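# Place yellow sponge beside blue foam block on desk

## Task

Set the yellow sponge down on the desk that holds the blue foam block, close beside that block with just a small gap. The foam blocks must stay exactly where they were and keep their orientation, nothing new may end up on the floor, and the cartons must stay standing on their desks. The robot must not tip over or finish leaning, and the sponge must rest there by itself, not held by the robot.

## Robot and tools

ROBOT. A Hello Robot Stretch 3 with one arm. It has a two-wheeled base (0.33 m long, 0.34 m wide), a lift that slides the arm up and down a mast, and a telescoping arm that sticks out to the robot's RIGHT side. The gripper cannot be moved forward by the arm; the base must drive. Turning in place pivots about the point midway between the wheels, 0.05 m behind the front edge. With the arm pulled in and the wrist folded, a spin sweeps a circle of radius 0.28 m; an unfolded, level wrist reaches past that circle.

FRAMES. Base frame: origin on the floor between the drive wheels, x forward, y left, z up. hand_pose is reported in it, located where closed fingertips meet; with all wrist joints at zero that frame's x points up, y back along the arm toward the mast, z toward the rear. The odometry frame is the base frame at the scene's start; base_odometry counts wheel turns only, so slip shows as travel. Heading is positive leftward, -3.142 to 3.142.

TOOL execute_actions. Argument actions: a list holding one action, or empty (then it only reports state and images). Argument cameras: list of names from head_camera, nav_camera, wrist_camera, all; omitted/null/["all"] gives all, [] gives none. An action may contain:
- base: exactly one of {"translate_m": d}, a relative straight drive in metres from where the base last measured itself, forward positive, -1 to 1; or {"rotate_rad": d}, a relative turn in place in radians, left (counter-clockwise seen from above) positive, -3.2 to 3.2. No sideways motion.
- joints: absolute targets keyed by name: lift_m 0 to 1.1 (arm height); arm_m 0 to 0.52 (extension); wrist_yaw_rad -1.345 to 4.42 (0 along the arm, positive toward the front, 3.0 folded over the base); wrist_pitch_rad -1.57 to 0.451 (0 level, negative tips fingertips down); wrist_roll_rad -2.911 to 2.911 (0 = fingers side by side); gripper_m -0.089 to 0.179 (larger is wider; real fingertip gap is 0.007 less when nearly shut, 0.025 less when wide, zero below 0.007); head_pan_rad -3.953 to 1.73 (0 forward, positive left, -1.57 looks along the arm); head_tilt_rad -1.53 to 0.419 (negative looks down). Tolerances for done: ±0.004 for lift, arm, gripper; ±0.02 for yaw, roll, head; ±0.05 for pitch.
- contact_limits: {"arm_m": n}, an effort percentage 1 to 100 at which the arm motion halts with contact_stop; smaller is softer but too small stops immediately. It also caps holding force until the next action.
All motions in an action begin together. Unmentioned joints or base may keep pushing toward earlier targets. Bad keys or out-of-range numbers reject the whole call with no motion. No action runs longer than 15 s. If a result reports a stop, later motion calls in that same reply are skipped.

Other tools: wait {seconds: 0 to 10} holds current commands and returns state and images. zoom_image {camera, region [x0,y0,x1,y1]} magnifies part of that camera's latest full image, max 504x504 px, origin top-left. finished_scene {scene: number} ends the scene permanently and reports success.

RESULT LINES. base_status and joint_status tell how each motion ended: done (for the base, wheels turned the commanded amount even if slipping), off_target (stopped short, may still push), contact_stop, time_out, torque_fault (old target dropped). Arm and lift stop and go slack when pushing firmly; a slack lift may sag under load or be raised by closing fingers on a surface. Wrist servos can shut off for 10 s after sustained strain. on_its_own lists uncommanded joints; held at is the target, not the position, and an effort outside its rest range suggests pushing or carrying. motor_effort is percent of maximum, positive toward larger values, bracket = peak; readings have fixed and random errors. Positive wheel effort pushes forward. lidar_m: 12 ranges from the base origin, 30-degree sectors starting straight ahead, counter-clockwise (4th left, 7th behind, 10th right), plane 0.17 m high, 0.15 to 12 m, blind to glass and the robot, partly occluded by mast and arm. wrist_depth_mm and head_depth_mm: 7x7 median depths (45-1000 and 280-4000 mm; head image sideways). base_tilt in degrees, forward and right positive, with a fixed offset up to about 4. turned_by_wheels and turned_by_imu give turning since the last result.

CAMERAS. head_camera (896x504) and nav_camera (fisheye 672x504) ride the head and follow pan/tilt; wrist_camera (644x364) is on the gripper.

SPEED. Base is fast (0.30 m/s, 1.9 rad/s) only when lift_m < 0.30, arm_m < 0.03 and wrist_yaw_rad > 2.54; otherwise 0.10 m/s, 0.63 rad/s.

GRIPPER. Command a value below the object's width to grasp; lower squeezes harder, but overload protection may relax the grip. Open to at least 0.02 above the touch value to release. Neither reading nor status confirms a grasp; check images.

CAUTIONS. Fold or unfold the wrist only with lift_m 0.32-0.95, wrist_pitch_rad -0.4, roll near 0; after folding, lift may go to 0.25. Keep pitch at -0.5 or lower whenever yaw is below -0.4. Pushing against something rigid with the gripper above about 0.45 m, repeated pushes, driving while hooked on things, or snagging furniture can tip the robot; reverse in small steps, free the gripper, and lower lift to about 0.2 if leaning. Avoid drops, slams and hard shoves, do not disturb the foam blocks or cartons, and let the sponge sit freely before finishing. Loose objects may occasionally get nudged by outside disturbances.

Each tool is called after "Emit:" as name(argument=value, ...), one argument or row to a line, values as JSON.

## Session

Emit:
execute_actions(
  actions=[],
)

Scene clock: 0.00 s.
base_odometry: x=+0.000 y=+0.000 heading=+0.000 (m, m, rad; odometry frame)
turned_by_wheels: +0.000 (rad since the last result)
turned_by_imu: +0.000 (rad since the last result)
base_tilt: forward=-1.8 right=+0.5 (deg)
lidar_m: 2.06 2.49 2.15 1.85 2.47 2.08 1.82 1.87 1.24 1.60 1.37 2.04
head_depth_mm: 1867 2319 2313 2358 2309 2342 2016 / 1884 2351 2383 2391 2374 2417 2080 / 1892 2410 2461 2428 1829 2474 2064 / 1647 2470 2480 2536 1859 2011 1972 / 1658 2535 2545 2527 1904 2547 1961 / 1724 2615 2579 2587 2557 2633 2049 / 1667 2675 2693 2710 2688 2706 2025
base_status: not commanded
joint_positions: lift_m=+0.465 arm_m=+0.000 wrist_yaw_rad=+3.081 wrist_pitch_rad=-0.609 wrist_roll_rad=-0.002 gripper_m=+0.037 head_pan_rad=+0.020 head_tilt_rad=-0.006
joint_status: not commanded
motor_effort: left_wheel=+0 right_wheel=+0 lift_m=+25 arm_m=+1 wrist_yaw_rad=+0 wrist_pitch_rad=+4 wrist_roll_rad=+0 gripper_m=-1 head_pan_rad=+0 head_tilt_rad=+2 (%)
hand_pose: x=-0.0093 y=+0.0514 z=+0.4373 quat_wxyz=(+0.233, +0.680, +0.192, +0.669) (m; base frame)
wrist_depth_mm: - - - - - - - / - - - - - - - / - - - - - 976 933 / 932 925 864 884 847 827 799 / 783 755 757 738 745 704 694 / 675 652 668 655 - 616 597 / 605 579 - - 554 549 534
pictures: head_camera (sideways: a quarter turn clockwise sets it upright), nav_camera (sideways: a quarter turn counterclockwise sets it upright), wrist_camera
Images, in order (width x height): head_camera 896x504, nav_camera 672x504, wrist_camera 644x364.

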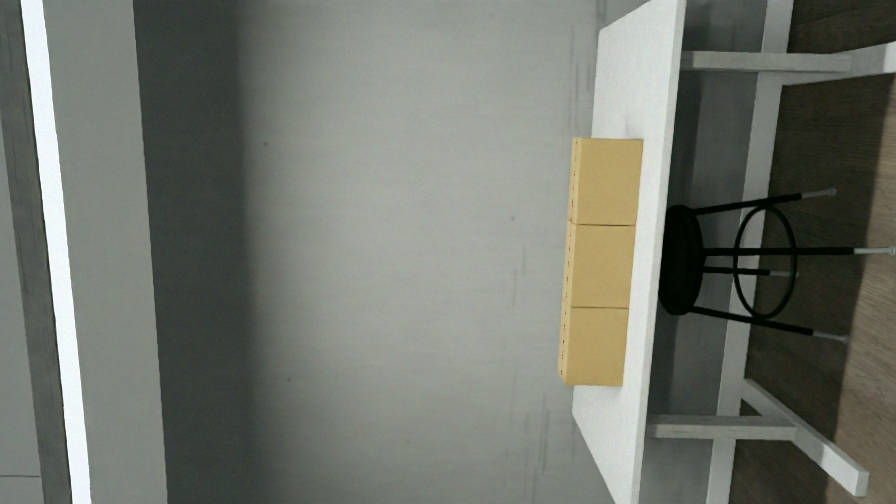

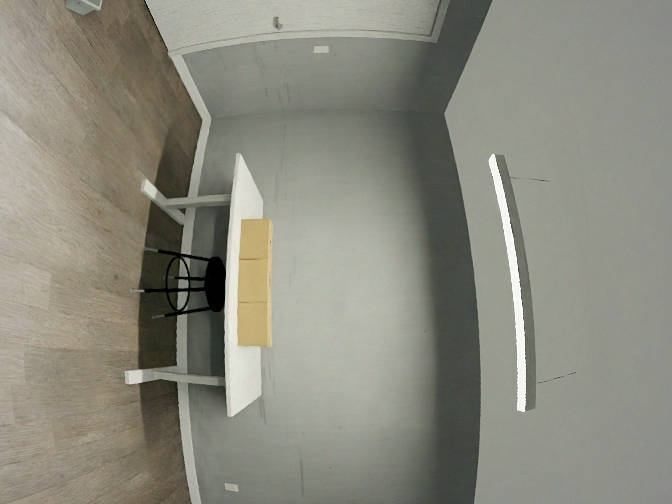

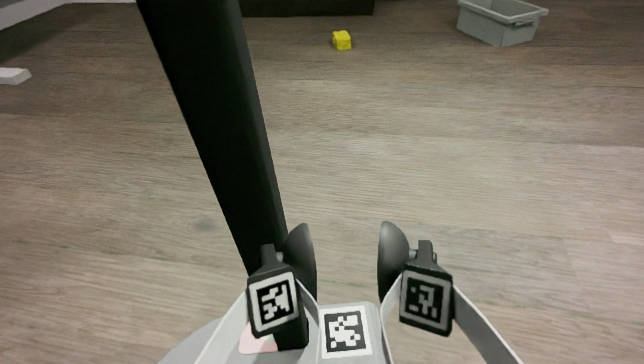

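Same layout. Look around while stowing.

Emit:
execute_actions(
  actions=[
    {"joints":{"head_pan_rad":1.45,"head_tilt_rad":-0.65,"lift_m":0.29,"wrist_pitch_rad":-0.4,"wrist_yaw_rad":3.0}},
  ],
  cameras=["head_camera","nav_camera"],
)

Emit:
execute_actions(
  actions=[
    {"joints":{"head_pan_rad":-2.2,"head_tilt_rad":-0.4}},
  ],
  cameras=["head_camera","nav_camera"],
)

Scene clock: 2.73 s.
base_odometry: x=+0.000 y=+0.000 heading=+0.000 (m, m, rad; odometry frame)
turned_by_wheels: +0.000 (rad since the last result)
turned_by_imu: +0.000 (rad since the last result)
base_tilt: forward=-1.8 right=+0.4 (deg)
lidar_m: 2.06 2.50 2.16 1.85 2.48 2.08 1.82 1.87 1.25 1.60 1.37 2.04
head_depth_mm: 1783 2012 2223 2154 1702 1403 1203 / 1802 2006 2279 2034 1674 1393 1186 / 1804 2025 2320 2126 1677 1398 1178 / 1765 1958 2262 2118 1658 1378 1176 / 1748 1969 2259 2088 1675 1364 1173 / 1775 1988 2249 2079 1642 1362 1161 / 1782 1941 2247 2047 1626 1355 1164
base_status: not commanded
joint_positions: lift_m=+0.290 arm_m=+0.000 wrist_yaw_rad=+3.003 wrist_pitch_rad=-0.421 wrist_roll_rad=-0.002 gripper_m=+0.037 head_pan_rad=+1.443 head_tilt_rad=-0.642
joint_status: all done
motor_effort: left_wheel=+0(0) right_wheel=+0(0) lift_m=+18(21) arm_m=+0(1) wrist_yaw_rad=-3(2) wrist_pitch_rad=+6(6) wrist_roll_rad=+0(0) gripper_m=+0(0) head_pan_rad=+4(55) head_tilt_rad=-4(33) (%)
hand_pose: x=+0.0097 y=+0.0773 z=+0.3024 quat_wxyz=(+0.195, +0.699, +0.100, +0.680) (m; base frame)
wrist_depth_mm: - - - - - - - / - - - - - - - / - - - - - - 944 / 887 860 828 793 771 747 733 / 695 679 676 659 644 608 602 / 568 561 - 545 - 519 501 / 483 498 - - 445 445 441
pictures: head_camera (sideways: a quarter turn clockwise sets it upright), nav_camera (sideways: a quarter turn counterclockwise sets it upright)
Images, in order (width x height): head_camera 896x504, nav_camera 672x504.

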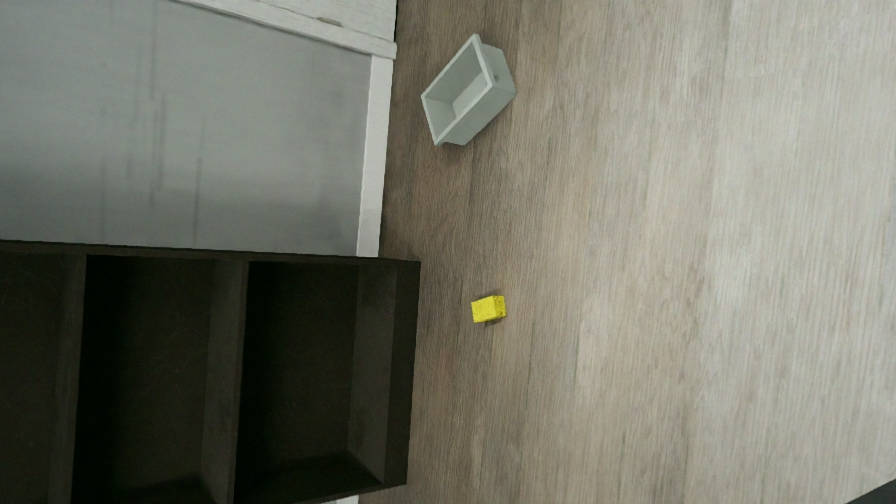

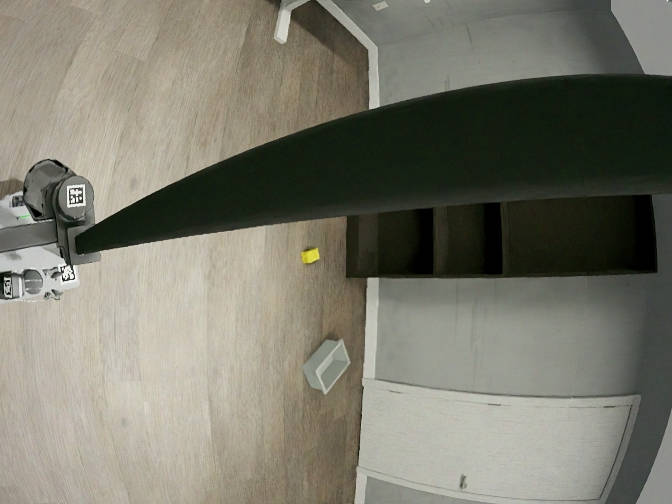

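Scene clock: 4.90 s.
base_odometry: x=+0.000 y=+0.000 heading=+0.000 (m, m, rad; odometry frame)
turned_by_wheels: +0.000 (rad since the last result)
turned_by_imu: +0.000 (rad since the last result)
base_tilt: forward=-1.8 right=+0.7 (deg)
lidar_m: 2.06 2.49 2.15 1.85 2.47 2.08 1.82 1.87 1.25 1.60 1.37 2.04
head_depth_mm: 1706 1867 2070 2297 2214 1670 1358 / 1618 1765 1919 2164 2186 1657 1350 / 1547 1686 1818 2052 2113 1662 1340 / 1478 1591 1666 1352 1977 1601 1342 / 1406 1530 961 1024 1924 1644 1334 / 1355 1447 925 951 1874 1634 1319 / 1302 1391 889 913 1777 1628 1327
base_status: not commanded
joint_positions: lift_m=+0.290 arm_m=+0.000 wrist_yaw_rad=+3.003 wrist_pitch_rad=-0.421 wrist_roll_rad=-0.002 gripper_m=+0.037 head_pan_rad=-2.193 head_tilt_rad=-0.409
joint_status: all done
motor_effort: left_wheel=+0(1) right_wheel=+0(0) lift_m=+18(18) arm_m=+1(0) wrist_yaw_rad=-3(2) wrist_pitch_rad=+5(5) wrist_roll_rad=+0(0) gripper_m=+0(0) head_pan_rad=-5(56) head_tilt_rad=+3(20) (%)
hand_pose: x=+0.0097 y=+0.0773 z=+0.3024 quat_wxyz=(+0.195, +0.699, +0.100, +0.680) (m; base frame)
wrist_depth_mm: - - - - - - - / - - - - - - - / - - - - - - 939 / 879 881 823 809 774 769 745 / 682 678 688 652 643 608 598 / 571 555 - 536 - 513 501 / 485 496 - - 446 445 426
pictures: head_camera (sideways: a quarter turn clockwise sets it upright), nav_camera (sideways: a quarter turn counterclockwise sets it upright)
Images, in order (width x height): head_camera 896x504, nav_camera 672x504.

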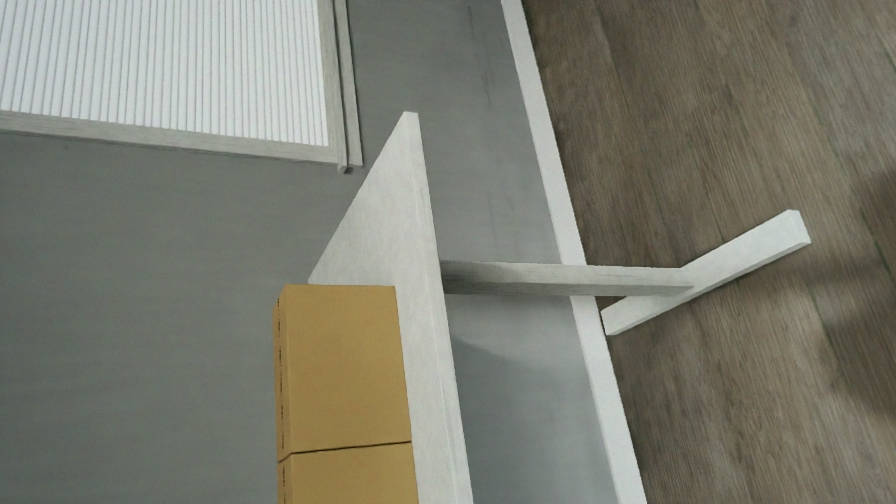

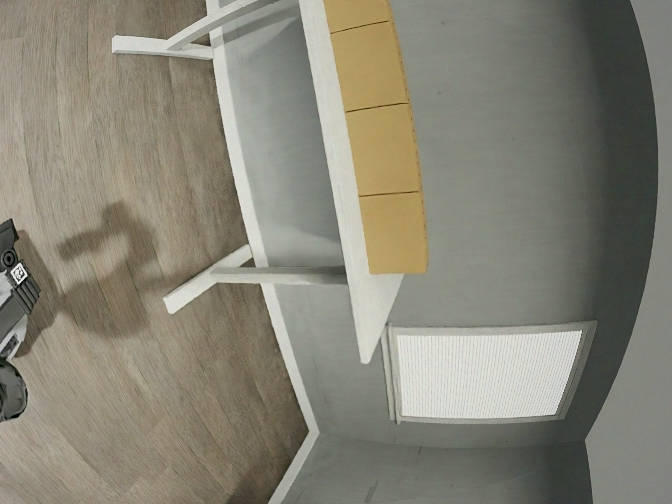

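Emit:
execute_actions(
  actions=[
    {"base":{"rotate_rad":1.87},"joints":{"head_pan_rad":1.0,"head_tilt_rad":-0.4,"gripper_m":0.14}},
  ],
  cameras=["head_camera","nav_camera"],
)

Emit:
execute_actions(
  actions=[
    {"base":{"translate_m":1.0},"joints":{"head_pan_rad":-0.9,"head_tilt_rad":-1.05}},
  ],
  cameras=["head_camera"],
)

Scene clock: 7.90 s.
base_odometry: x=+0.000 y=+0.000 heading=+1.870 (m, m, rad; odometry frame)
turned_by_wheels: +1.870 (rad since the last result)
turned_by_imu: +1.850 (rad since the last result)
base_tilt: forward=-1.8 right=+0.6 (deg)
lidar_m: 2.03 2.09 1.82 2.21 1.30 1.60 1.37 2.32 1.81 2.26 2.22 1.85
head_depth_mm: 1977 2113 1646 2466 2165 1692 1365 / 1932 2078 1608 2503 2190 1680 1354 / 1913 2077 1604 2507 2185 1668 1349 / 1924 2036 1578 2473 2165 1662 1338 / 1922 2054 1960 2452 2138 1636 1333 / 1896 2037 1932 2359 2073 1629 1327 / 1868 2002 2191 2389 2135 1626 1320
base_status: done
joint_positions: lift_m=+0.290 arm_m=+0.000 wrist_yaw_rad=+3.003 wrist_pitch_rad=-0.421 wrist_roll_rad=-0.002 gripper_m=+0.140 head_pan_rad=+0.993 head_tilt_rad=-0.408
joint_status: all done
motor_effort: left_wheel=-2(10) right_wheel=+2(8) lift_m=+19(18) arm_m=+0(1) wrist_yaw_rad=-2(2) wrist_pitch_rad=+5(6) wrist_roll_rad=+0(0) gripper_m=+0(99) head_pan_rad=+4(56) head_tilt_rad=+3(4) (%)
hand_pose: x=+0.0097 y=+0.0773 z=+0.3024 quat_wxyz=(+0.195, +0.699, +0.100, +0.680) (m; base frame)
wrist_depth_mm: - - - - - - - / - - - - - - - / - - - - - - 957 / 861 827 820 806 796 744 729 / 702 672 663 634 631 634 595 / 577 566 - 540 519 521 519 / 486 - - - 451 442 435
pictures: head_camera (sideways: a quarter turn clockwise sets it upright), nav_camera (sideways: a quarter turn counterclockwise sets it upright)
Images, in order (width x height): head_camera 896x504, nav_camera 672x504.

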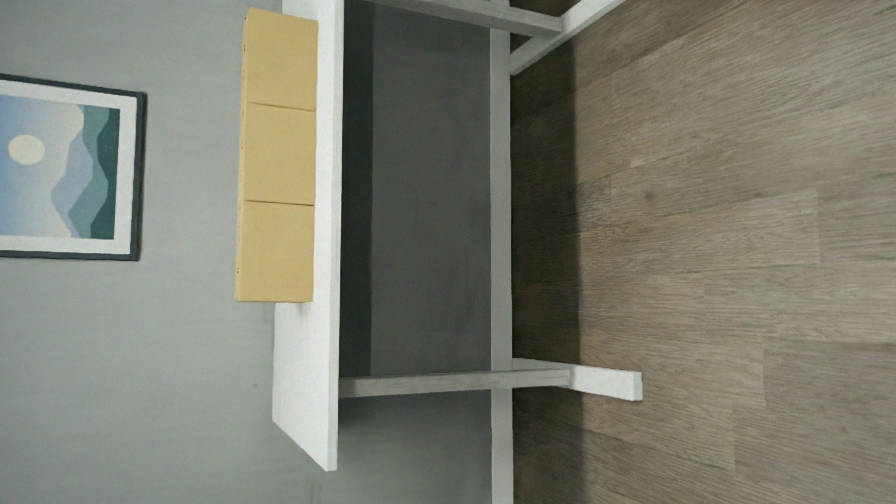

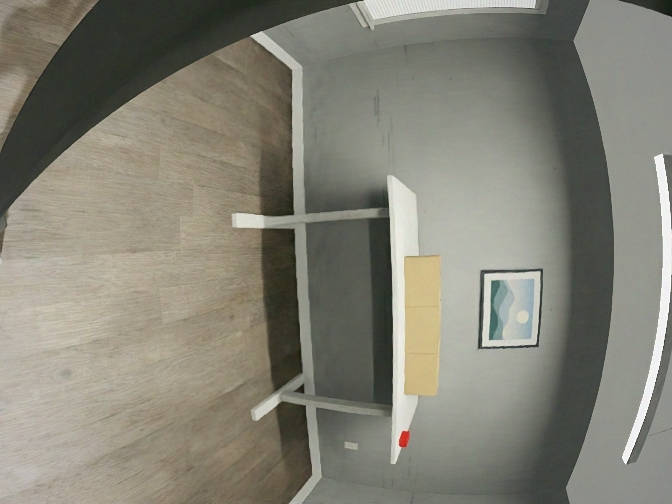

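Scene clock: 12.93 s.
base_odometry: x=-0.295 y=+0.956 heading=+1.870 (m, m, rad; odometry frame)
turned_by_wheels: +0.000 (rad since the last result)
turned_by_imu: -0.002 (rad since the last result)
base_tilt: forward=-1.9 right=+0.5 (deg)
lidar_m: 1.03 1.79 1.31 1.66 2.53 2.00 2.37 2.65 2.36 1.76 1.07 1.24
head_depth_mm: 1536 1859 1643 1493 1341 1209 1108 / 1465 1808 1676 1481 1330 1201 1103 / 1398 1717 1682 1473 1318 1223 - / 1157 1531 1609 1463 1308 1223 - / 1093 1465 1556 1452 1305 1187 1110 / 1084 1418 1537 1437 1300 1179 1080 / 1065 1348 1497 1435 1298 1174 1071
base_status: done
joint_positions: lift_m=+0.290 arm_m=+0.000 wrist_yaw_rad=+3.003 wrist_pitch_rad=-0.420 wrist_roll_rad=-0.002 gripper_m=+0.140 head_pan_rad=-0.893 head_tilt_rad=-1.038
joint_status: all done
motor_effort: left_wheel=-2(6) right_wheel=+1(5) lift_m=+18(19) arm_m=+0(0) wrist_yaw_rad=-3(2) wrist_pitch_rad=+6(5) wrist_roll_rad=-1(0) gripper_m=+1(0) head_pan_rad=-4(55) head_tilt_rad=-6(34) (%)
hand_pose: x=+0.0098 y=+0.0774 z=+0.3025 quat_wxyz=(+0.195, +0.699, +0.099, +0.680) (m; base frame)
wrist_depth_mm: - - - - - - - / - - - - - - - / - - - - - 962 957 / 872 857 821 796 776 759 723 / 681 672 657 639 615 622 601 / 574 565 - 545 530 524 525 / 478 - - - 457 447 437
pictures: head_camera (sideways: a quarter turn clockwise sets it upright)
Images, in order (width x height): head_camera 896x504.

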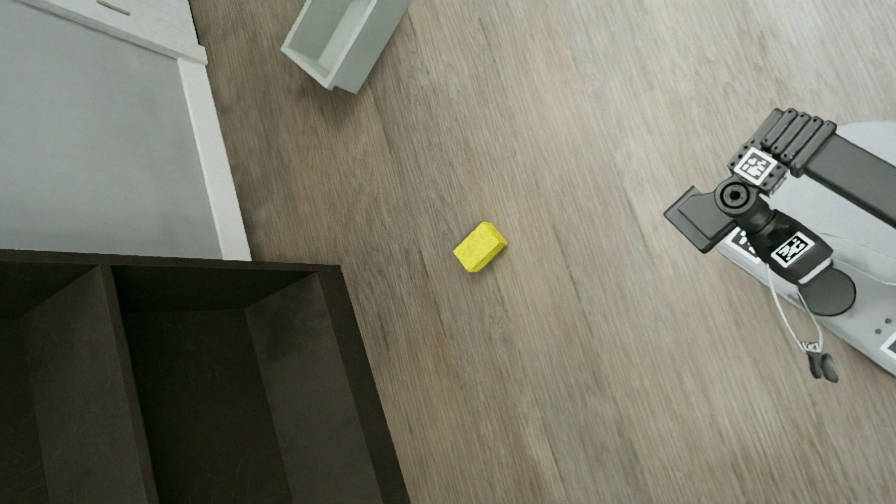

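Emit:
execute_actions(
  actions=[
    {"base":{"translate_m":0.36},"joints":{"head_pan_rad":-1.57,"head_tilt_rad":-1.1}},
  ],
  cameras=[],
)

Emit:
execute_actions(
  actions=[
    {"joints":{"lift_m":0.33,"wrist_yaw_rad":1.2,"arm_m":0.2}},
  ],
  cameras=[],
)

Emit:
execute_actions(
  actions=[
    {"joints":{"wrist_pitch_rad":-1.5,"arm_m":0.42,"lift_m":0.3}},
  ],
  cameras=["wrist_camera","head_camera"],
)

Scene clock: 16.50 s.
base_odometry: x=-0.401 y=+1.300 heading=+1.870 (m, m, rad; odometry frame)
turned_by_wheels: +0.000 (rad since the last result)
turned_by_imu: -0.001 (rad since the last result)
base_tilt: forward=-1.7 right=+0.6 (deg)
lidar_m: 1.03 1.44 1.12 1.62 1.77 2.32 2.72 2.62 2.67 1.37 0.90 0.68
head_depth_mm: 2120 1845 1624 1468 1319 1201 1116 / 2100 1831 1614 1439 1310 1190 - / 2085 1808 1572 1429 1294 - - / 1945 1779 1591 1436 1289 - - / 1656 1792 1578 1424 1282 1172 1091 / 1442 1661 1543 1408 1279 1171 1082 / 1228 1092 1374 1341 1277 1164 1077
base_status: done
joint_positions: lift_m=+0.290 arm_m=+0.000 wrist_yaw_rad=+3.003 wrist_pitch_rad=-0.420 wrist_roll_rad=-0.002 gripper_m=+0.140 head_pan_rad=-1.564 head_tilt_rad=-1.086
joint_status: all done
motor_effort: left_wheel=-2(8) right_wheel=+2(6) lift_m=+18(19) arm_m=+0(0) wrist_yaw_rad=-2(2) wrist_pitch_rad=+6(6) wrist_roll_rad=+0(0) gripper_m=+0(0) head_pan_rad=-4(47) head_tilt_rad=-6(12) (%)
hand_pose: x=+0.0098 y=+0.0774 z=+0.3026 quat_wxyz=(+0.195, +0.699, +0.099, +0.680) (m; base frame)
wrist_depth_mm: - - - - - - - / - - - - - - - / - - - - - - 937 / 886 862 824 798 766 769 735 / 684 671 664 641 617 636 610 / 574 568 - 547 527 510 524 / 484 - - - 456 440 431
pictures: none
No camera images: the call's "cameras" was empty. Leave "cameras" out to get every camera's image.

Scene clock: 19.20 s.
base_odometry: x=-0.401 y=+1.300 heading=+1.870 (m, m, rad; odometry frame)
turned_by_wheels: +0.000 (rad since the last result)
turned_by_imu: +0.000 (rad since the last result)
base_tilt: forward=-1.8 right=+0.7 (deg)
lidar_m: 1.04 1.45 1.12 1.62 1.77 2.32 2.74 2.61 2.68 1.37 0.90 0.68
head_depth_mm: 2118 1838 1618 1464 1322 1201 1121 / 2087 1831 1603 1455 1307 1202 - / 2097 1794 1572 1435 1301 - - / 1951 1790 1574 1448 1295 1218 - / 1655 1780 1582 1439 1283 1188 1084 / 1458 1663 1556 1408 1277 1173 1078 / 1228 1090 1375 1347 1268 1164 1075
base_status: not commanded
joint_positions: lift_m=+0.330 arm_m=+0.200 wrist_yaw_rad=+1.203 wrist_pitch_rad=-0.419 wrist_roll_rad=-0.002 gripper_m=+0.140 head_pan_rad=-1.564 head_tilt_rad=-1.086
joint_status: all done
motor_effort: left_wheel=-2(2) right_wheel=+1(2) lift_m=+30(33) arm_m=+6(7) wrist_yaw_rad=-2(4) wrist_pitch_rad=+5(6) wrist_roll_rad=+0(0) gripper_m=-1(0) head_pan_rad=-5(4) head_tilt_rad=-7(6) (%)
hand_pose: x=+0.1878 y=-0.4254 z=+0.3421 quat_wxyz=(+0.654, +0.512, -0.486, +0.270) (m; base frame)
wrist_depth_mm: 471 624 647 630 613 576 492 / 865 628 714 681 662 629 489 / 963 638 781 752 715 673 485 / 992 659 709 678 668 660 483 / 755 646 599 583 556 536 513 / 632 614 604 585 562 539 540 / 536 504 518 497 489 480 474
pictures: none
No camera images: the call's "cameras" was empty. Leave "cameras" out to get every camera's image.

Scene clock: 22.07 s.
base_odometry: x=-0.401 y=+1.300 heading=+1.870 (m, m, rad; odometry frame)
turned_by_wheels: +0.000 (rad since the last result)
turned_by_imu: +0.000 (rad since the last result)
base_tilt: forward=-1.8 right=+0.6 (deg)
lidar_m: 1.03 1.45 1.12 1.62 1.77 2.32 2.73 2.62 2.66 1.37 0.90 0.68
head_depth_mm: 2123 1849 1636 1459 1317 1206 1119 / 2090 1818 1619 1444 1313 1197 - / 2062 1805 1572 1439 1304 - - / 1939 1799 1602 1411 1295 1224 - / 1653 1775 1592 1418 1285 1179 1083 / 1446 1662 1549 1407 1279 1169 1077 / 1238 1095 1369 1344 1270 1169 1074
base_status: not commanded
joint_positions: lift_m=+0.300 arm_m=+0.420 wrist_yaw_rad=+1.202 wrist_pitch_rad=-1.495 wrist_roll_rad=-0.002 gripper_m=+0.140 head_pan_rad=-1.564 head_tilt_rad=-1.086
joint_status: all done
motor_effort: left_wheel=-2(2) right_wheel=+2(1) lift_m=+17(27) arm_m=+6(7) wrist_yaw_rad=-2(3) wrist_pitch_rad=-1(5) wrist_roll_rad=+0(0) gripper_m=-1(1) head_pan_rad=-4(4) head_tilt_rad=-6(6) (%)
hand_pose: x=-0.0259 y=-0.5631 z=+0.1817 quat_wxyz=(+0.700, +0.690, -0.155, -0.103) (m; base frame)
wrist_depth_mm: 351 342 336 335 333 326 325 / 353 349 339 336 336 328 321 / 359 354 348 339 340 333 331 / 362 355 348 301 345 334 338 / 368 359 355 306 345 341 337 / 368 364 360 357 349 346 339 / 376 372 364 358 357 350 346
pictures: head_camera (sideways: a quarter turn clockwise sets it upright), wrist_camera
Images, in order (width x height): head_camera 896x504, wrist_camera 644x364.

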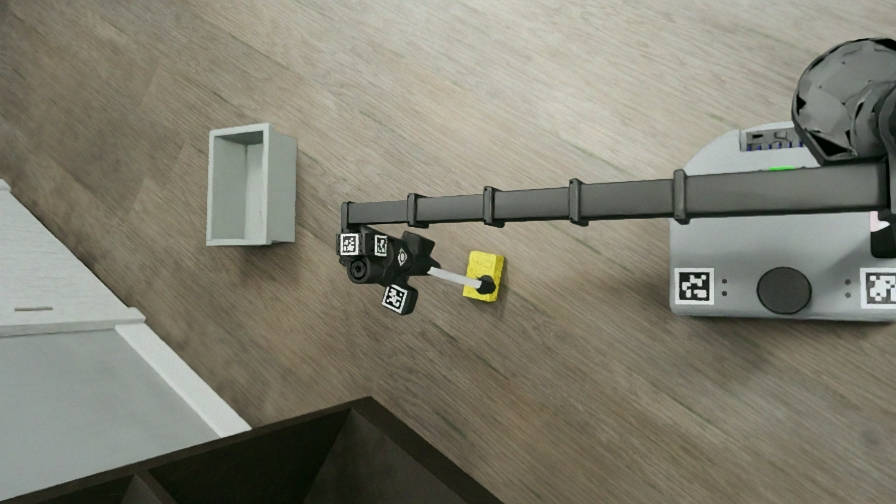

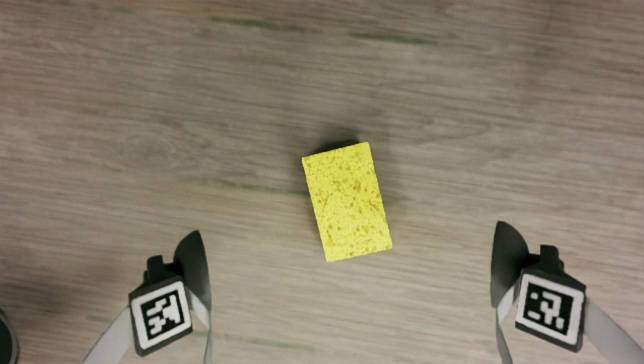

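Emit:
execute_actions(
  actions=[
    {"base":{"translate_m":0.01},"joints":{"wrist_yaw_rad":1.41,"arm_m":0.427,"lift_m":0.147,"gripper_m":0.125}},
  ],
  cameras=["wrist_camera"],
)

Scene clock: 24.73 s.
base_odometry: x=-0.404 y=+1.309 heading=+1.870 (m, m, rad; odometry frame)
turned_by_wheels: +0.000 (rad since the last result)
turned_by_imu: +0.000 (rad since the last result)
base_tilt: forward=-1.8 right=+0.6 (deg)
lidar_m: 1.03 1.43 1.11 1.62 2.25 2.32 2.74 2.63 2.67 1.36 0.90 0.67
head_depth_mm: 2132 1842 1630 1450 1320 1201 1102 / 2085 1823 1592 1453 1311 1198 1125 / 2101 1814 1556 1435 1310 1220 - / 1949 1803 1574 1385 1300 - - / 1669 1770 1577 1414 1285 1188 1091 / 1425 1653 1523 1410 1275 1169 1082 / 1217 1080 1368 1347 1263 1162 1079
base_status: done
joint_positions: lift_m=+0.147 arm_m=+0.427 wrist_yaw_rad=+1.406 wrist_pitch_rad=-1.496 wrist_roll_rad=-0.002 gripper_m=+0.125 head_pan_rad=-1.564 head_tilt_rad=-1.086
joint_status: all done
motor_effort: left_wheel=-1(4) right_wheel=+1(4) lift_m=+18(18) arm_m=+6(6) wrist_yaw_rad=+3(3) wrist_pitch_rad=-2(2) wrist_roll_rad=+1(0) gripper_m=+0(72) head_pan_rad=-5(4) head_tilt_rad=-6(7) (%)
hand_pose: x=-0.0262 y=-0.5710 z=+0.0287 quat_wxyz=(+0.707, +0.702, -0.084, -0.031) (m; base frame)
wrist_depth_mm: 191 189 186 184 182 179 179 / 193 190 189 186 183 181 180 / 196 193 192 188 186 183 181 / 199 195 195 146 185 186 184 / 201 198 196 147 147 187 186 / 204 202 197 149 148 - 189 / 206 203 200 151 150 193 190
pictures: wrist_camera
Images, in order (width x height): wrist_camera 644x364.

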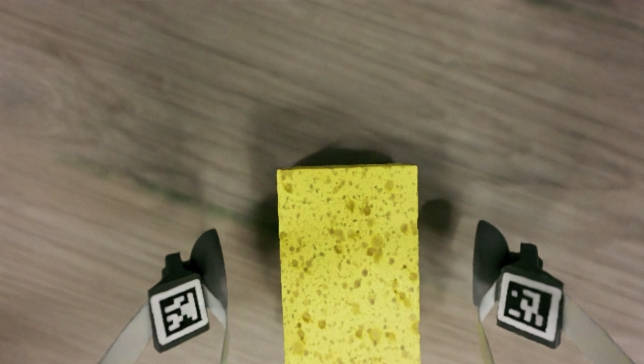

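Emit:
execute_actions(
  actions=[
    {"joints":{"gripper_m":0.03,"head_pan_rad":-2.6,"head_tilt_rad":-0.3}},
  ],
)

Emit:
execute_actions(
  actions=[
    {"joints":{"lift_m":0.33,"arm_m":0.2}},
  ],
  cameras=["wrist_camera"],
)

Emit:
execute_actions(
  actions=[
    {"joints":{"wrist_pitch_rad":-0.4,"arm_m":0.08}},
  ],
  cameras=[],
)

Emit:
execute_actions(
  actions=[
    {"joints":{"wrist_yaw_rad":3.0,"arm_m":0.0}},
  ],
  cameras=["wrist_camera"],
)

Scene clock: 26.73 s.
base_odometry: x=-0.404 y=+1.309 heading=+1.870 (m, m, rad; odometry frame)
turned_by_wheels: +0.000 (rad since the last result)
turned_by_imu: +0.000 (rad since the last result)
base_tilt: forward=-1.9 right=+0.5 (deg)
lidar_m: 1.03 1.43 1.11 1.62 2.26 2.33 2.75 2.62 2.67 1.36 0.90 0.67
head_depth_mm: 3161 3242 3374 3461 2584 1857 1470 / 3508 3674 3842 3791 2562 1850 1467 / 3481 3644 3931 - 2545 1851 1447 / 3166 3420 3631 3813 2515 1839 1433 / 2993 3269 3329 3514 2483 1825 1439 / 2898 3044 3104 3329 2481 1808 1434 / 2722 2913 2935 3052 2455 1804 1414
base_status: not commanded
joint_positions: lift_m=+0.147 arm_m=+0.427 wrist_yaw_rad=+1.406 wrist_pitch_rad=-1.496 wrist_roll_rad=-0.002 gripper_m=+0.031 head_pan_rad=-2.593 head_tilt_rad=-0.310
joint_status: all done
motor_effort: left_wheel=-2(2) right_wheel=+2(2) lift_m=+17(18) arm_m=+6(6) wrist_yaw_rad=+3(3) wrist_pitch_rad=-2(2) wrist_roll_rad=+0(0) gripper_m=-17(100) head_pan_rad=-4(54) head_tilt_rad=+5(33) (%)
hand_pose: x=-0.0262 y=-0.5710 z=+0.0287 quat_wxyz=(+0.707, +0.702, -0.084, -0.031) (m; base frame)
wrist_depth_mm: 191 189 186 183 182 179 179 / 194 190 189 186 184 181 180 / 195 194 191 190 186 184 182 / 198 195 195 143 187 186 183 / 201 200 196 145 143 187 187 / 203 200 199 147 145 189 189 / 205 203 202 148 148 193 190
pictures: head_camera (sideways: a quarter turn clockwise sets it upright), nav_camera (sideways: a quarter turn counterclockwise sets it upright), wrist_camera
Images, in order (width x height): head_camera 896x504, nav_camera 672x504, wrist_camera 644x364.

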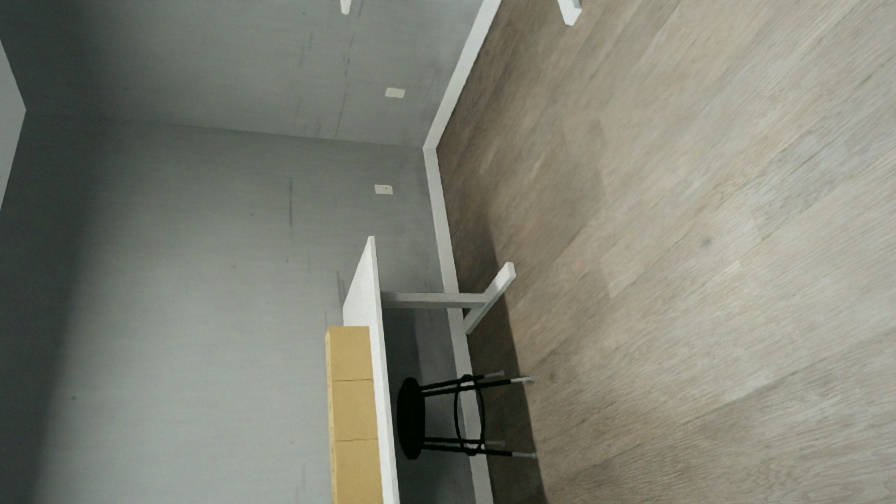

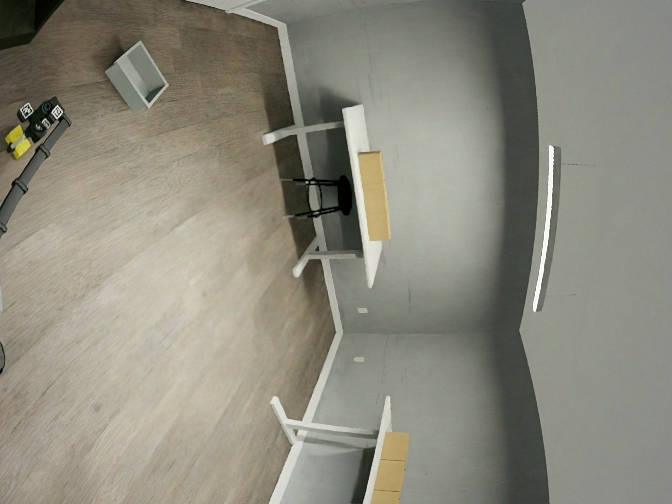

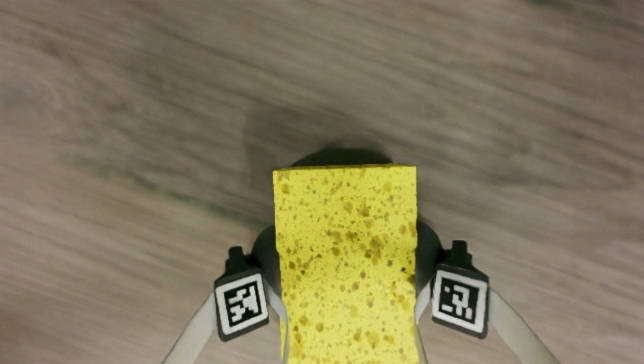

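Scene clock: 29.63 s.
base_odometry: x=-0.404 y=+1.309 heading=+1.870 (m, m, rad; odometry frame)
turned_by_wheels: +0.000 (rad since the last result)
turned_by_imu: +0.000 (rad since the last result)
base_tilt: forward=-1.7 right=+0.5 (deg)
lidar_m: 1.03 1.44 1.12 1.62 2.25 2.32 2.75 2.63 2.68 1.36 0.90 0.67
head_depth_mm: 3230 3311 3379 3471 2572 1855 1460 / 3501 3791 3825 3785 2550 1864 1458 / 3452 3584 3929 - 2535 1832 1448 / 3192 3400 3670 3722 2522 1821 1439 / 3028 3237 3349 3518 2517 1813 1438 / 2840 3026 3106 3373 2476 1816 1428 / 2732 2855 2962 3092 2457 1814 1429
base_status: not commanded
joint_positions: lift_m=+0.330 arm_m=+0.200 wrist_yaw_rad=+1.408 wrist_pitch_rad=-1.496 wrist_roll_rad=-0.002 gripper_m=+0.031 head_pan_rad=-2.593 head_tilt_rad=-0.310
joint_status: all done
motor_effort: left_wheel=-1(1) right_wheel=+2(1) lift_m=+31(33) arm_m=-6(8) wrist_yaw_rad=+2(2) wrist_pitch_rad=-2(2) wrist_roll_rad=+0(0) gripper_m=-18(17) head_pan_rad=-4(4) head_tilt_rad=+4(5) (%)
hand_pose: x=-0.0263 y=-0.3448 z=+0.2111 quat_wxyz=(+0.707, +0.702, -0.083, -0.031) (m; base frame)
wrist_depth_mm: 377 371 368 362 362 353 351 / 379 378 373 366 360 358 357 / 386 381 377 372 365 363 358 / 393 390 381 143 370 370 362 / - - 388 145 143 370 365 / - - - 146 145 378 372 / - - 394 148 149 385 376
pictures: wrist_camera
Images, in order (width x height): wrist_camera 644x364.

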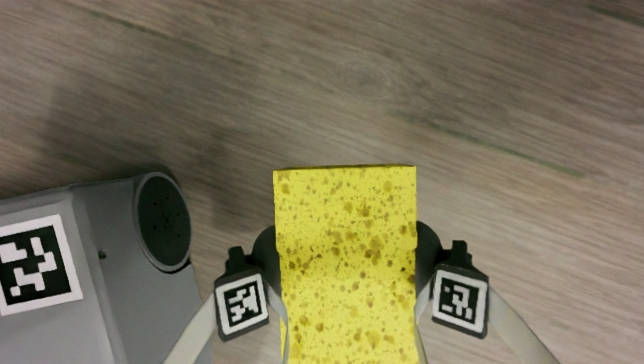

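Scene clock: 31.77 s.
base_odometry: x=-0.404 y=+1.309 heading=+1.870 (m, m, rad; odometry frame)
turned_by_wheels: +0.000 (rad since the last result)
turned_by_imu: +0.000 (rad since the last result)
base_tilt: forward=-1.8 right=+0.7 (deg)
lidar_m: 1.03 1.43 1.12 1.62 2.26 2.34 2.75 2.63 2.67 1.36 0.90 0.67
head_depth_mm: 3169 3261 3353 3450 2558 1863 1459 / 3508 3692 3864 3867 2553 1849 1456 / 3449 3651 3902 - 2531 1870 1455 / 3196 3422 3573 3758 2516 1814 1451 / 3067 3196 3374 3542 2497 1831 1448 / 2892 3072 3078 3358 2485 1819 1441 / 2719 2838 2928 3187 2474 1798 1430
base_status: not commanded
joint_positions: lift_m=+0.330 arm_m=+0.080 wrist_yaw_rad=+1.408 wrist_pitch_rad=-0.423 wrist_roll_rad=-0.002 gripper_m=+0.031 head_pan_rad=-2.593 head_tilt_rad=-0.310
joint_status: all done
motor_effort: left_wheel=-2(2) right_wheel=+1(2) lift_m=+31(30) arm_m=-6(6) wrist_yaw_rad=+1(3) wrist_pitch_rad=+6(6) wrist_roll_rad=+0(1) gripper_m=-17(18) head_pan_rad=-4(4) head_tilt_rad=+4(4) (%)
hand_pose: x=+0.1995 y=-0.2617 z=+0.3413 quat_wxyz=(+0.624, +0.560, -0.430, +0.335) (m; base frame)
wrist_depth_mm: - - 593 719 671 608 564 / - - 934 780 711 651 600 / - - - 809 774 706 646 / 973 943 868 143 596 643 622 / 770 741 721 144 144 548 507 / 628 615 608 146 145 547 523 / 531 526 495 148 148 476 477
pictures: none
No camera images: the call's "cameras" was empty. Leave "cameras" out to get every camera's image.

Scene clock: 33.57 s.
base_odometry: x=-0.404 y=+1.309 heading=+1.870 (m, m, rad; odometry frame)
turned_by_wheels: +0.000 (rad since the last result)
turned_by_imu: +0.000 (rad since the last result)
base_tilt: forward=-1.5 right=+0.7 (deg)
lidar_m: 1.02 1.43 1.12 1.62 2.25 2.33 2.74 2.64 2.67 1.36 0.90 0.68
head_depth_mm: 3155 3260 3397 3491 2578 1850 1453 / 3532 3707 3849 3769 2523 1835 1454 / 3414 3644 - - 2505 1841 1446 / 3218 3440 3624 3773 2517 1830 1433 / 3005 3228 3333 3466 2500 1837 1440 / 2900 3049 3073 3372 2447 1819 1422 / 2712 2877 2933 3133 2464 1826 1427
base_status: not commanded
joint_positions: lift_m=+0.330 arm_m=+0.000 wrist_yaw_rad=+2.996 wrist_pitch_rad=-0.422 wrist_roll_rad=-0.002 gripper_m=+0.031 head_pan_rad=-2.593 head_tilt_rad=-0.310
joint_status: all done
motor_effort: left_wheel=-2(2) right_wheel=+2(1) lift_m=+31(31) arm_m=-6(7) wrist_yaw_rad=+2(4) wrist_pitch_rad=+6(7) wrist_roll_rad=+0(0) gripper_m=-17(18) head_pan_rad=-5(4) head_tilt_rad=+4(4) (%)
hand_pose: x=+0.0111 y=+0.0762 z=+0.3415 quat_wxyz=(+0.198, +0.699, +0.098, +0.680) (m; base frame)
wrist_depth_mm: - - - - - - - / - - - - - - - / - - - - - - - / 964 917 901 142 767 822 798 / 762 736 - 145 144 680 648 / 626 613 - 146 145 570 547 / 527 527 - 149 148 478 487
pictures: wrist_camera
Images, in order (width x height): wrist_camera 644x364.

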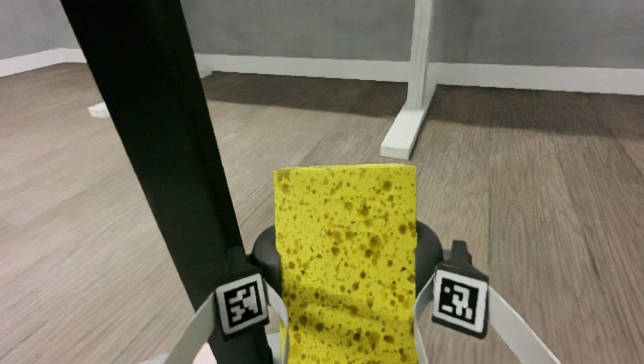

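Emit:
execute_actions(
  actions=[
    {"base":{"rotate_rad":0.33},"joints":{"lift_m":0.29,"head_pan_rad":-3.14,"head_tilt_rad":-0.45}},
  ],
  cameras=["head_camera"],
)

Emit:
execute_actions(
  actions=[
    {"base":{"translate_m":-1.0}},
  ],
  cameras=[],
)

Emit:
execute_actions(
  actions=[
    {"base":{"translate_m":-1.0}},
  ],
  cameras=["head_camera","nav_camera"],
)

Scene clock: 35.90 s.
base_odometry: x=-0.404 y=+1.309 heading=+2.200 (m, m, rad; odometry frame)
turned_by_wheels: +0.330 (rad since the last result)
turned_by_imu: +0.327 (rad since the last result)
base_tilt: forward=-1.9 right=+0.6 (deg)
lidar_m: 1.21 1.55 1.11 1.75 2.33 2.33 3.06 2.63 1.68 0.90 0.92 0.67
head_depth_mm: 2656 2702 2959 2968 2105 1629 1321 / 2958 3068 3287 2806 2100 1606 1320 / 3206 3412 3648 2936 2067 1604 1313 / 3500 3762 - 2939 2034 1584 1309 / 3390 3648 3987 2866 2037 1592 1305 / 3154 3339 3675 2854 2017 1581 1295 / 2892 3016 3286 2819 2008 1575 1281
base_status: done
joint_positions: lift_m=+0.290 arm_m=+0.000 wrist_yaw_rad=+2.997 wrist_pitch_rad=-0.421 wrist_roll_rad=-0.002 gripper_m=+0.031 head_pan_rad=-3.133 head_tilt_rad=-0.445
joint_status: all done
motor_effort: left_wheel=-2(9) right_wheel=+2(7) lift_m=+18(24) arm_m=-6(5) wrist_yaw_rad=+3(3) wrist_pitch_rad=+6(6) wrist_roll_rad=+0(0) gripper_m=-17(17) head_pan_rad=-4(44) head_tilt_rad=-2(15) (%)
hand_pose: x=+0.0111 y=+0.0763 z=+0.3022 quat_wxyz=(+0.198, +0.699, +0.098, +0.680) (m; base frame)
wrist_depth_mm: - - - - - - - / - - - - - - - / - - - - - 952 973 / 891 863 814 143 692 746 757 / 688 657 - 144 143 615 595 / 568 564 - 146 145 515 501 / 482 493 - 148 148 437 432
pictures: head_camera (sideways: a quarter turn clockwise sets it upright)
Images, in order (width x height): head_camera 896x504.

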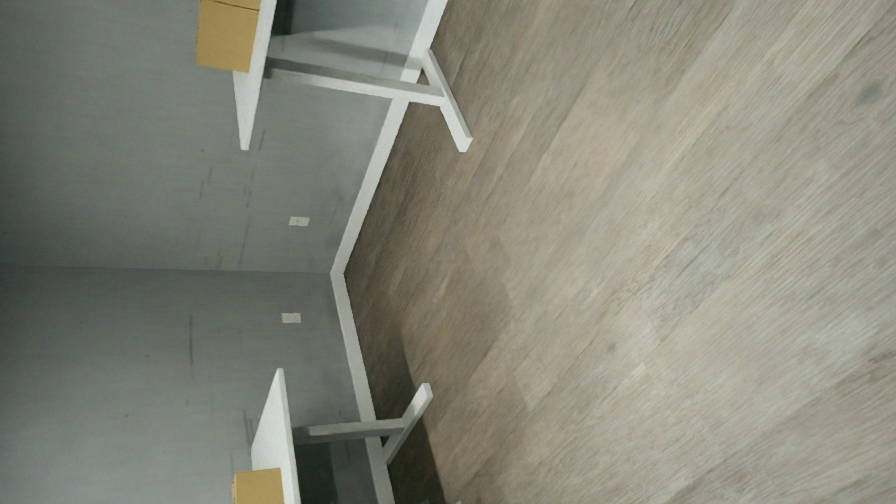

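Scene clock: 40.83 s.
base_odometry: x=+0.184 y=+0.500 heading=+2.199 (m, m, rad; odometry frame)
turned_by_wheels: +0.000 (rad since the last result)
turned_by_imu: +0.000 (rad since the last result)
base_tilt: forward=-1.9 right=+0.5 (deg)
lidar_m: 1.60 1.94 2.00 2.35 2.13 1.82 2.63 1.73 2.03 1.77 1.62 1.33
head_depth_mm: 2029 2165 2239 2411 1990 1629 1324 / 2209 2350 2520 2616 2106 1612 1318 / 2431 2606 2802 2863 2060 1596 1305 / 2660 2886 3120 2923 2071 1592 1293 / 2548 2793 2988 2857 2058 1580 1298 / 2355 2526 2729 2838 2029 1583 1292 / 2194 2331 2393 2522 2020 1561 1288
base_status: done
joint_positions: lift_m=+0.290 arm_m=+0.000 wrist_yaw_rad=+2.997 wrist_pitch_rad=-0.421 wrist_roll_rad=-0.002 gripper_m=+0.031 head_pan_rad=-3.133 head_tilt_rad=-0.445
joint_status: not commanded
motor_effort: left_wheel=-2(10) right_wheel=+2(4) lift_m=+18(18) arm_m=-5(6) wrist_yaw_rad=+2(3) wrist_pitch_rad=+6(6) wrist_roll_rad=+0(0) gripper_m=-18(19) head_pan_rad=-5(5) head_tilt_rad=-2(2) (%)
hand_pose: x=+0.0110 y=+0.0764 z=+0.3023 quat_wxyz=(+0.198, +0.699, +0.098, +0.680) (m; base frame)
wrist_depth_mm: - - - - - - - / - - - - - - - / - - - - - - 961 / 894 868 818 143 706 743 741 / 701 670 - 145 144 620 599 / 560 559 - 147 145 518 508 / 484 489 - 148 148 441 437
pictures: none
No camera images: the call's "cameras" was empty. Leave "cameras" out to get every camera's image.

Scene clock: 45.77 s.
base_odometry: x=+0.772 y=-0.309 heading=+2.199 (m, m, rad; odometry frame)
turned_by_wheels: +0.000 (rad since the last result)
turned_by_imu: +0.000 (rad since the last result)
base_tilt: forward=-1.8 right=+0.5 (deg)
lidar_m: 2.58 2.64 2.58 1.64 1.49 1.50 1.82 1.20 1.04 1.63 2.24 2.17
head_depth_mm: 1415 1505 1586 1681 1791 1625 1327 / 1548 1646 1752 1866 1937 1607 1320 / 1699 1818 1956 2102 2066 1593 1312 / 1839 1978 2166 2361 2055 1592 1304 / 1725 1859 2052 2245 2048 1594 1294 / 1601 1713 1866 2032 2034 1587 1298 / 1487 1598 1724 1855 1942 1563 1284
base_status: done
joint_positions: lift_m=+0.290 arm_m=+0.000 wrist_yaw_rad=+2.997 wrist_pitch_rad=-0.421 wrist_roll_rad=-0.002 gripper_m=+0.031 head_pan_rad=-3.133 head_tilt_rad=-0.446
joint_status: not commanded
motor_effort: left_wheel=-2(12) right_wheel=+2(4) lift_m=+19(18) arm_m=-6(6) wrist_yaw_rad=+2(3) wrist_pitch_rad=+6(6) wrist_roll_rad=+0(0) gripper_m=-17(17) head_pan_rad=-5(5) head_tilt_rad=-2(2) (%)
hand_pose: x=+0.0110 y=+0.0764 z=+0.3023 quat_wxyz=(+0.197, +0.699, +0.098, +0.680) (m; base frame)
wrist_depth_mm: - - - - - - - / - - - - - - - / - - - - - 991 986 / 875 796 827 144 690 765 731 / 703 673 - 144 144 612 591 / 578 554 - 146 145 516 498 / 484 495 - 149 149 436 441
pictures: head_camera (sideways: a quarter turn clockwise sets it upright), nav_camera (sideways: a quarter turn counterclockwise sets it upright)
Images, in order (width x height): head_camera 896x504, nav_camera 672x504.

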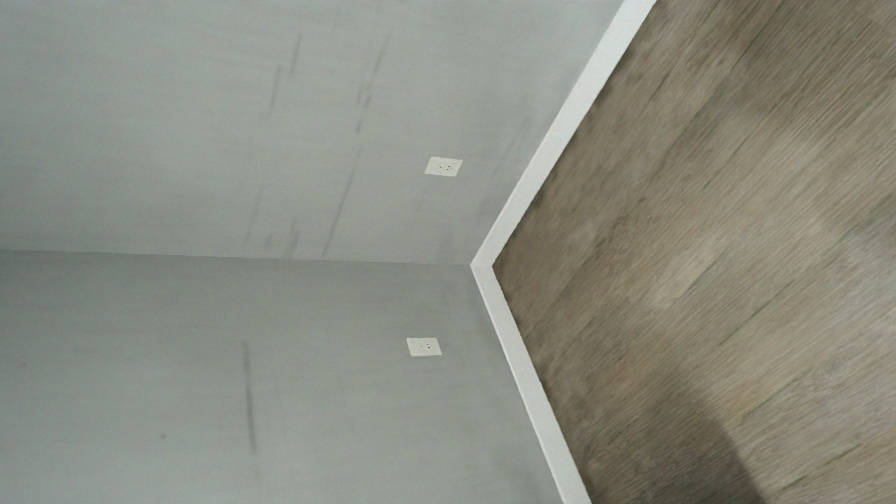

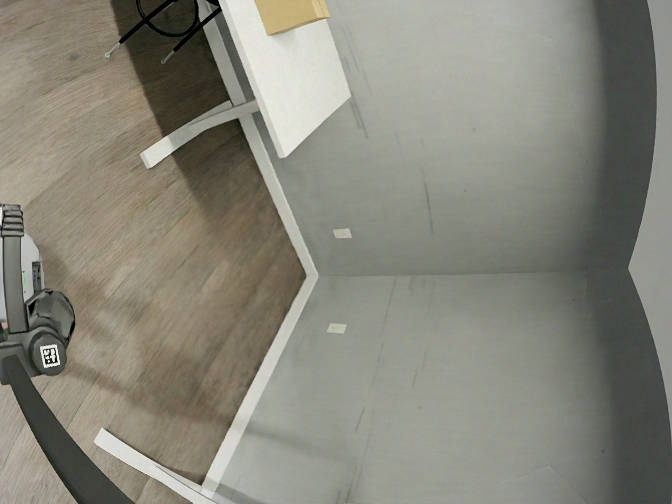

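Emit:
execute_actions(
  actions=[],
)

Scene clock: 47.07 s.
base_odometry: x=+0.772 y=-0.309 heading=+2.199 (m, m, rad; odometry frame)
turned_by_wheels: +0.000 (rad since the last result)
turned_by_imu: +0.000 (rad since the last result)
base_tilt: forward=-1.8 right=+0.6 (deg)
lidar_m: 2.58 2.64 2.58 1.65 1.49 1.50 1.83 1.20 1.04 1.64 2.23 2.17
head_depth_mm: 1411 1490 1607 1694 1807 1637 1325 / 1551 1631 1752 1882 1953 1600 1314 / 1698 1819 1945 2136 2097 1597 1309 / 1829 1975 2159 2362 2055 1603 1308 / 1720 1872 2039 2241 2037 1587 1303 / 1600 1718 1867 2059 2018 1567 1289 / 1481 1588 1708 1857 1916 1557 1282
base_status: done
joint_positions: lift_m=+0.290 arm_m=+0.000 wrist_yaw_rad=+2.997 wrist_pitch_rad=-0.421 wrist_roll_rad=-0.002 gripper_m=+0.031 head_pan_rad=-3.133 head_tilt_rad=-0.446
joint_status: not commanded
motor_effort: left_wheel=-3(12) right_wheel=+2(4) lift_m=+18(18) arm_m=-5(6) wrist_yaw_rad=+3(3) wrist_pitch_rad=+6(6) wrist_roll_rad=+0(0) gripper_m=-17(17) head_pan_rad=-5(5) head_tilt_rad=-2(2) (%)
hand_pose: x=+0.0110 y=+0.0764 z=+0.3023 quat_wxyz=(+0.197, +0.699, +0.098, +0.680) (m; base frame)
wrist_depth_mm: - - - - - - - / - - - - - - - / - - - - - - 964 / 876 782 815 143 696 781 733 / 697 673 - 145 144 609 601 / 573 549 - 146 145 519 510 / 484 497 - 148 148 440 437
pictures: head_camera (sideways: a quarter turn clockwise sets it upright), nav_camera (sideways: a quarter turn counterclockwise sets it upright), wrist_camera
Images, in order (width x height): head_camera 896x504, nav_camera 672x504, wrist_camera 644x364.

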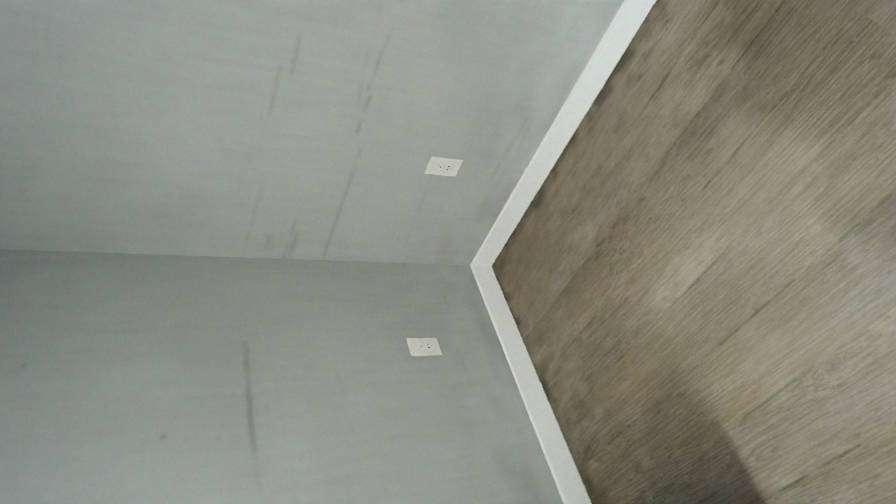

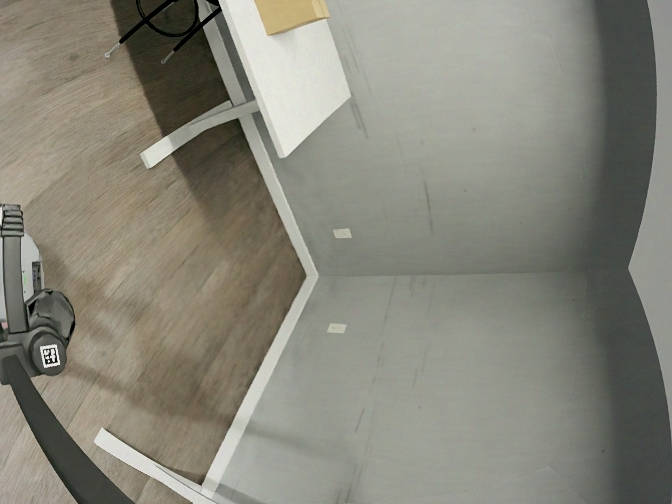

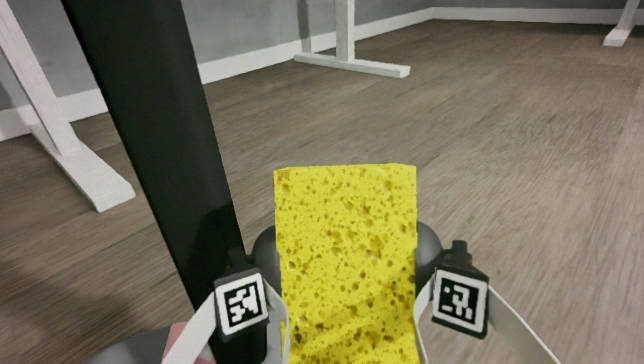

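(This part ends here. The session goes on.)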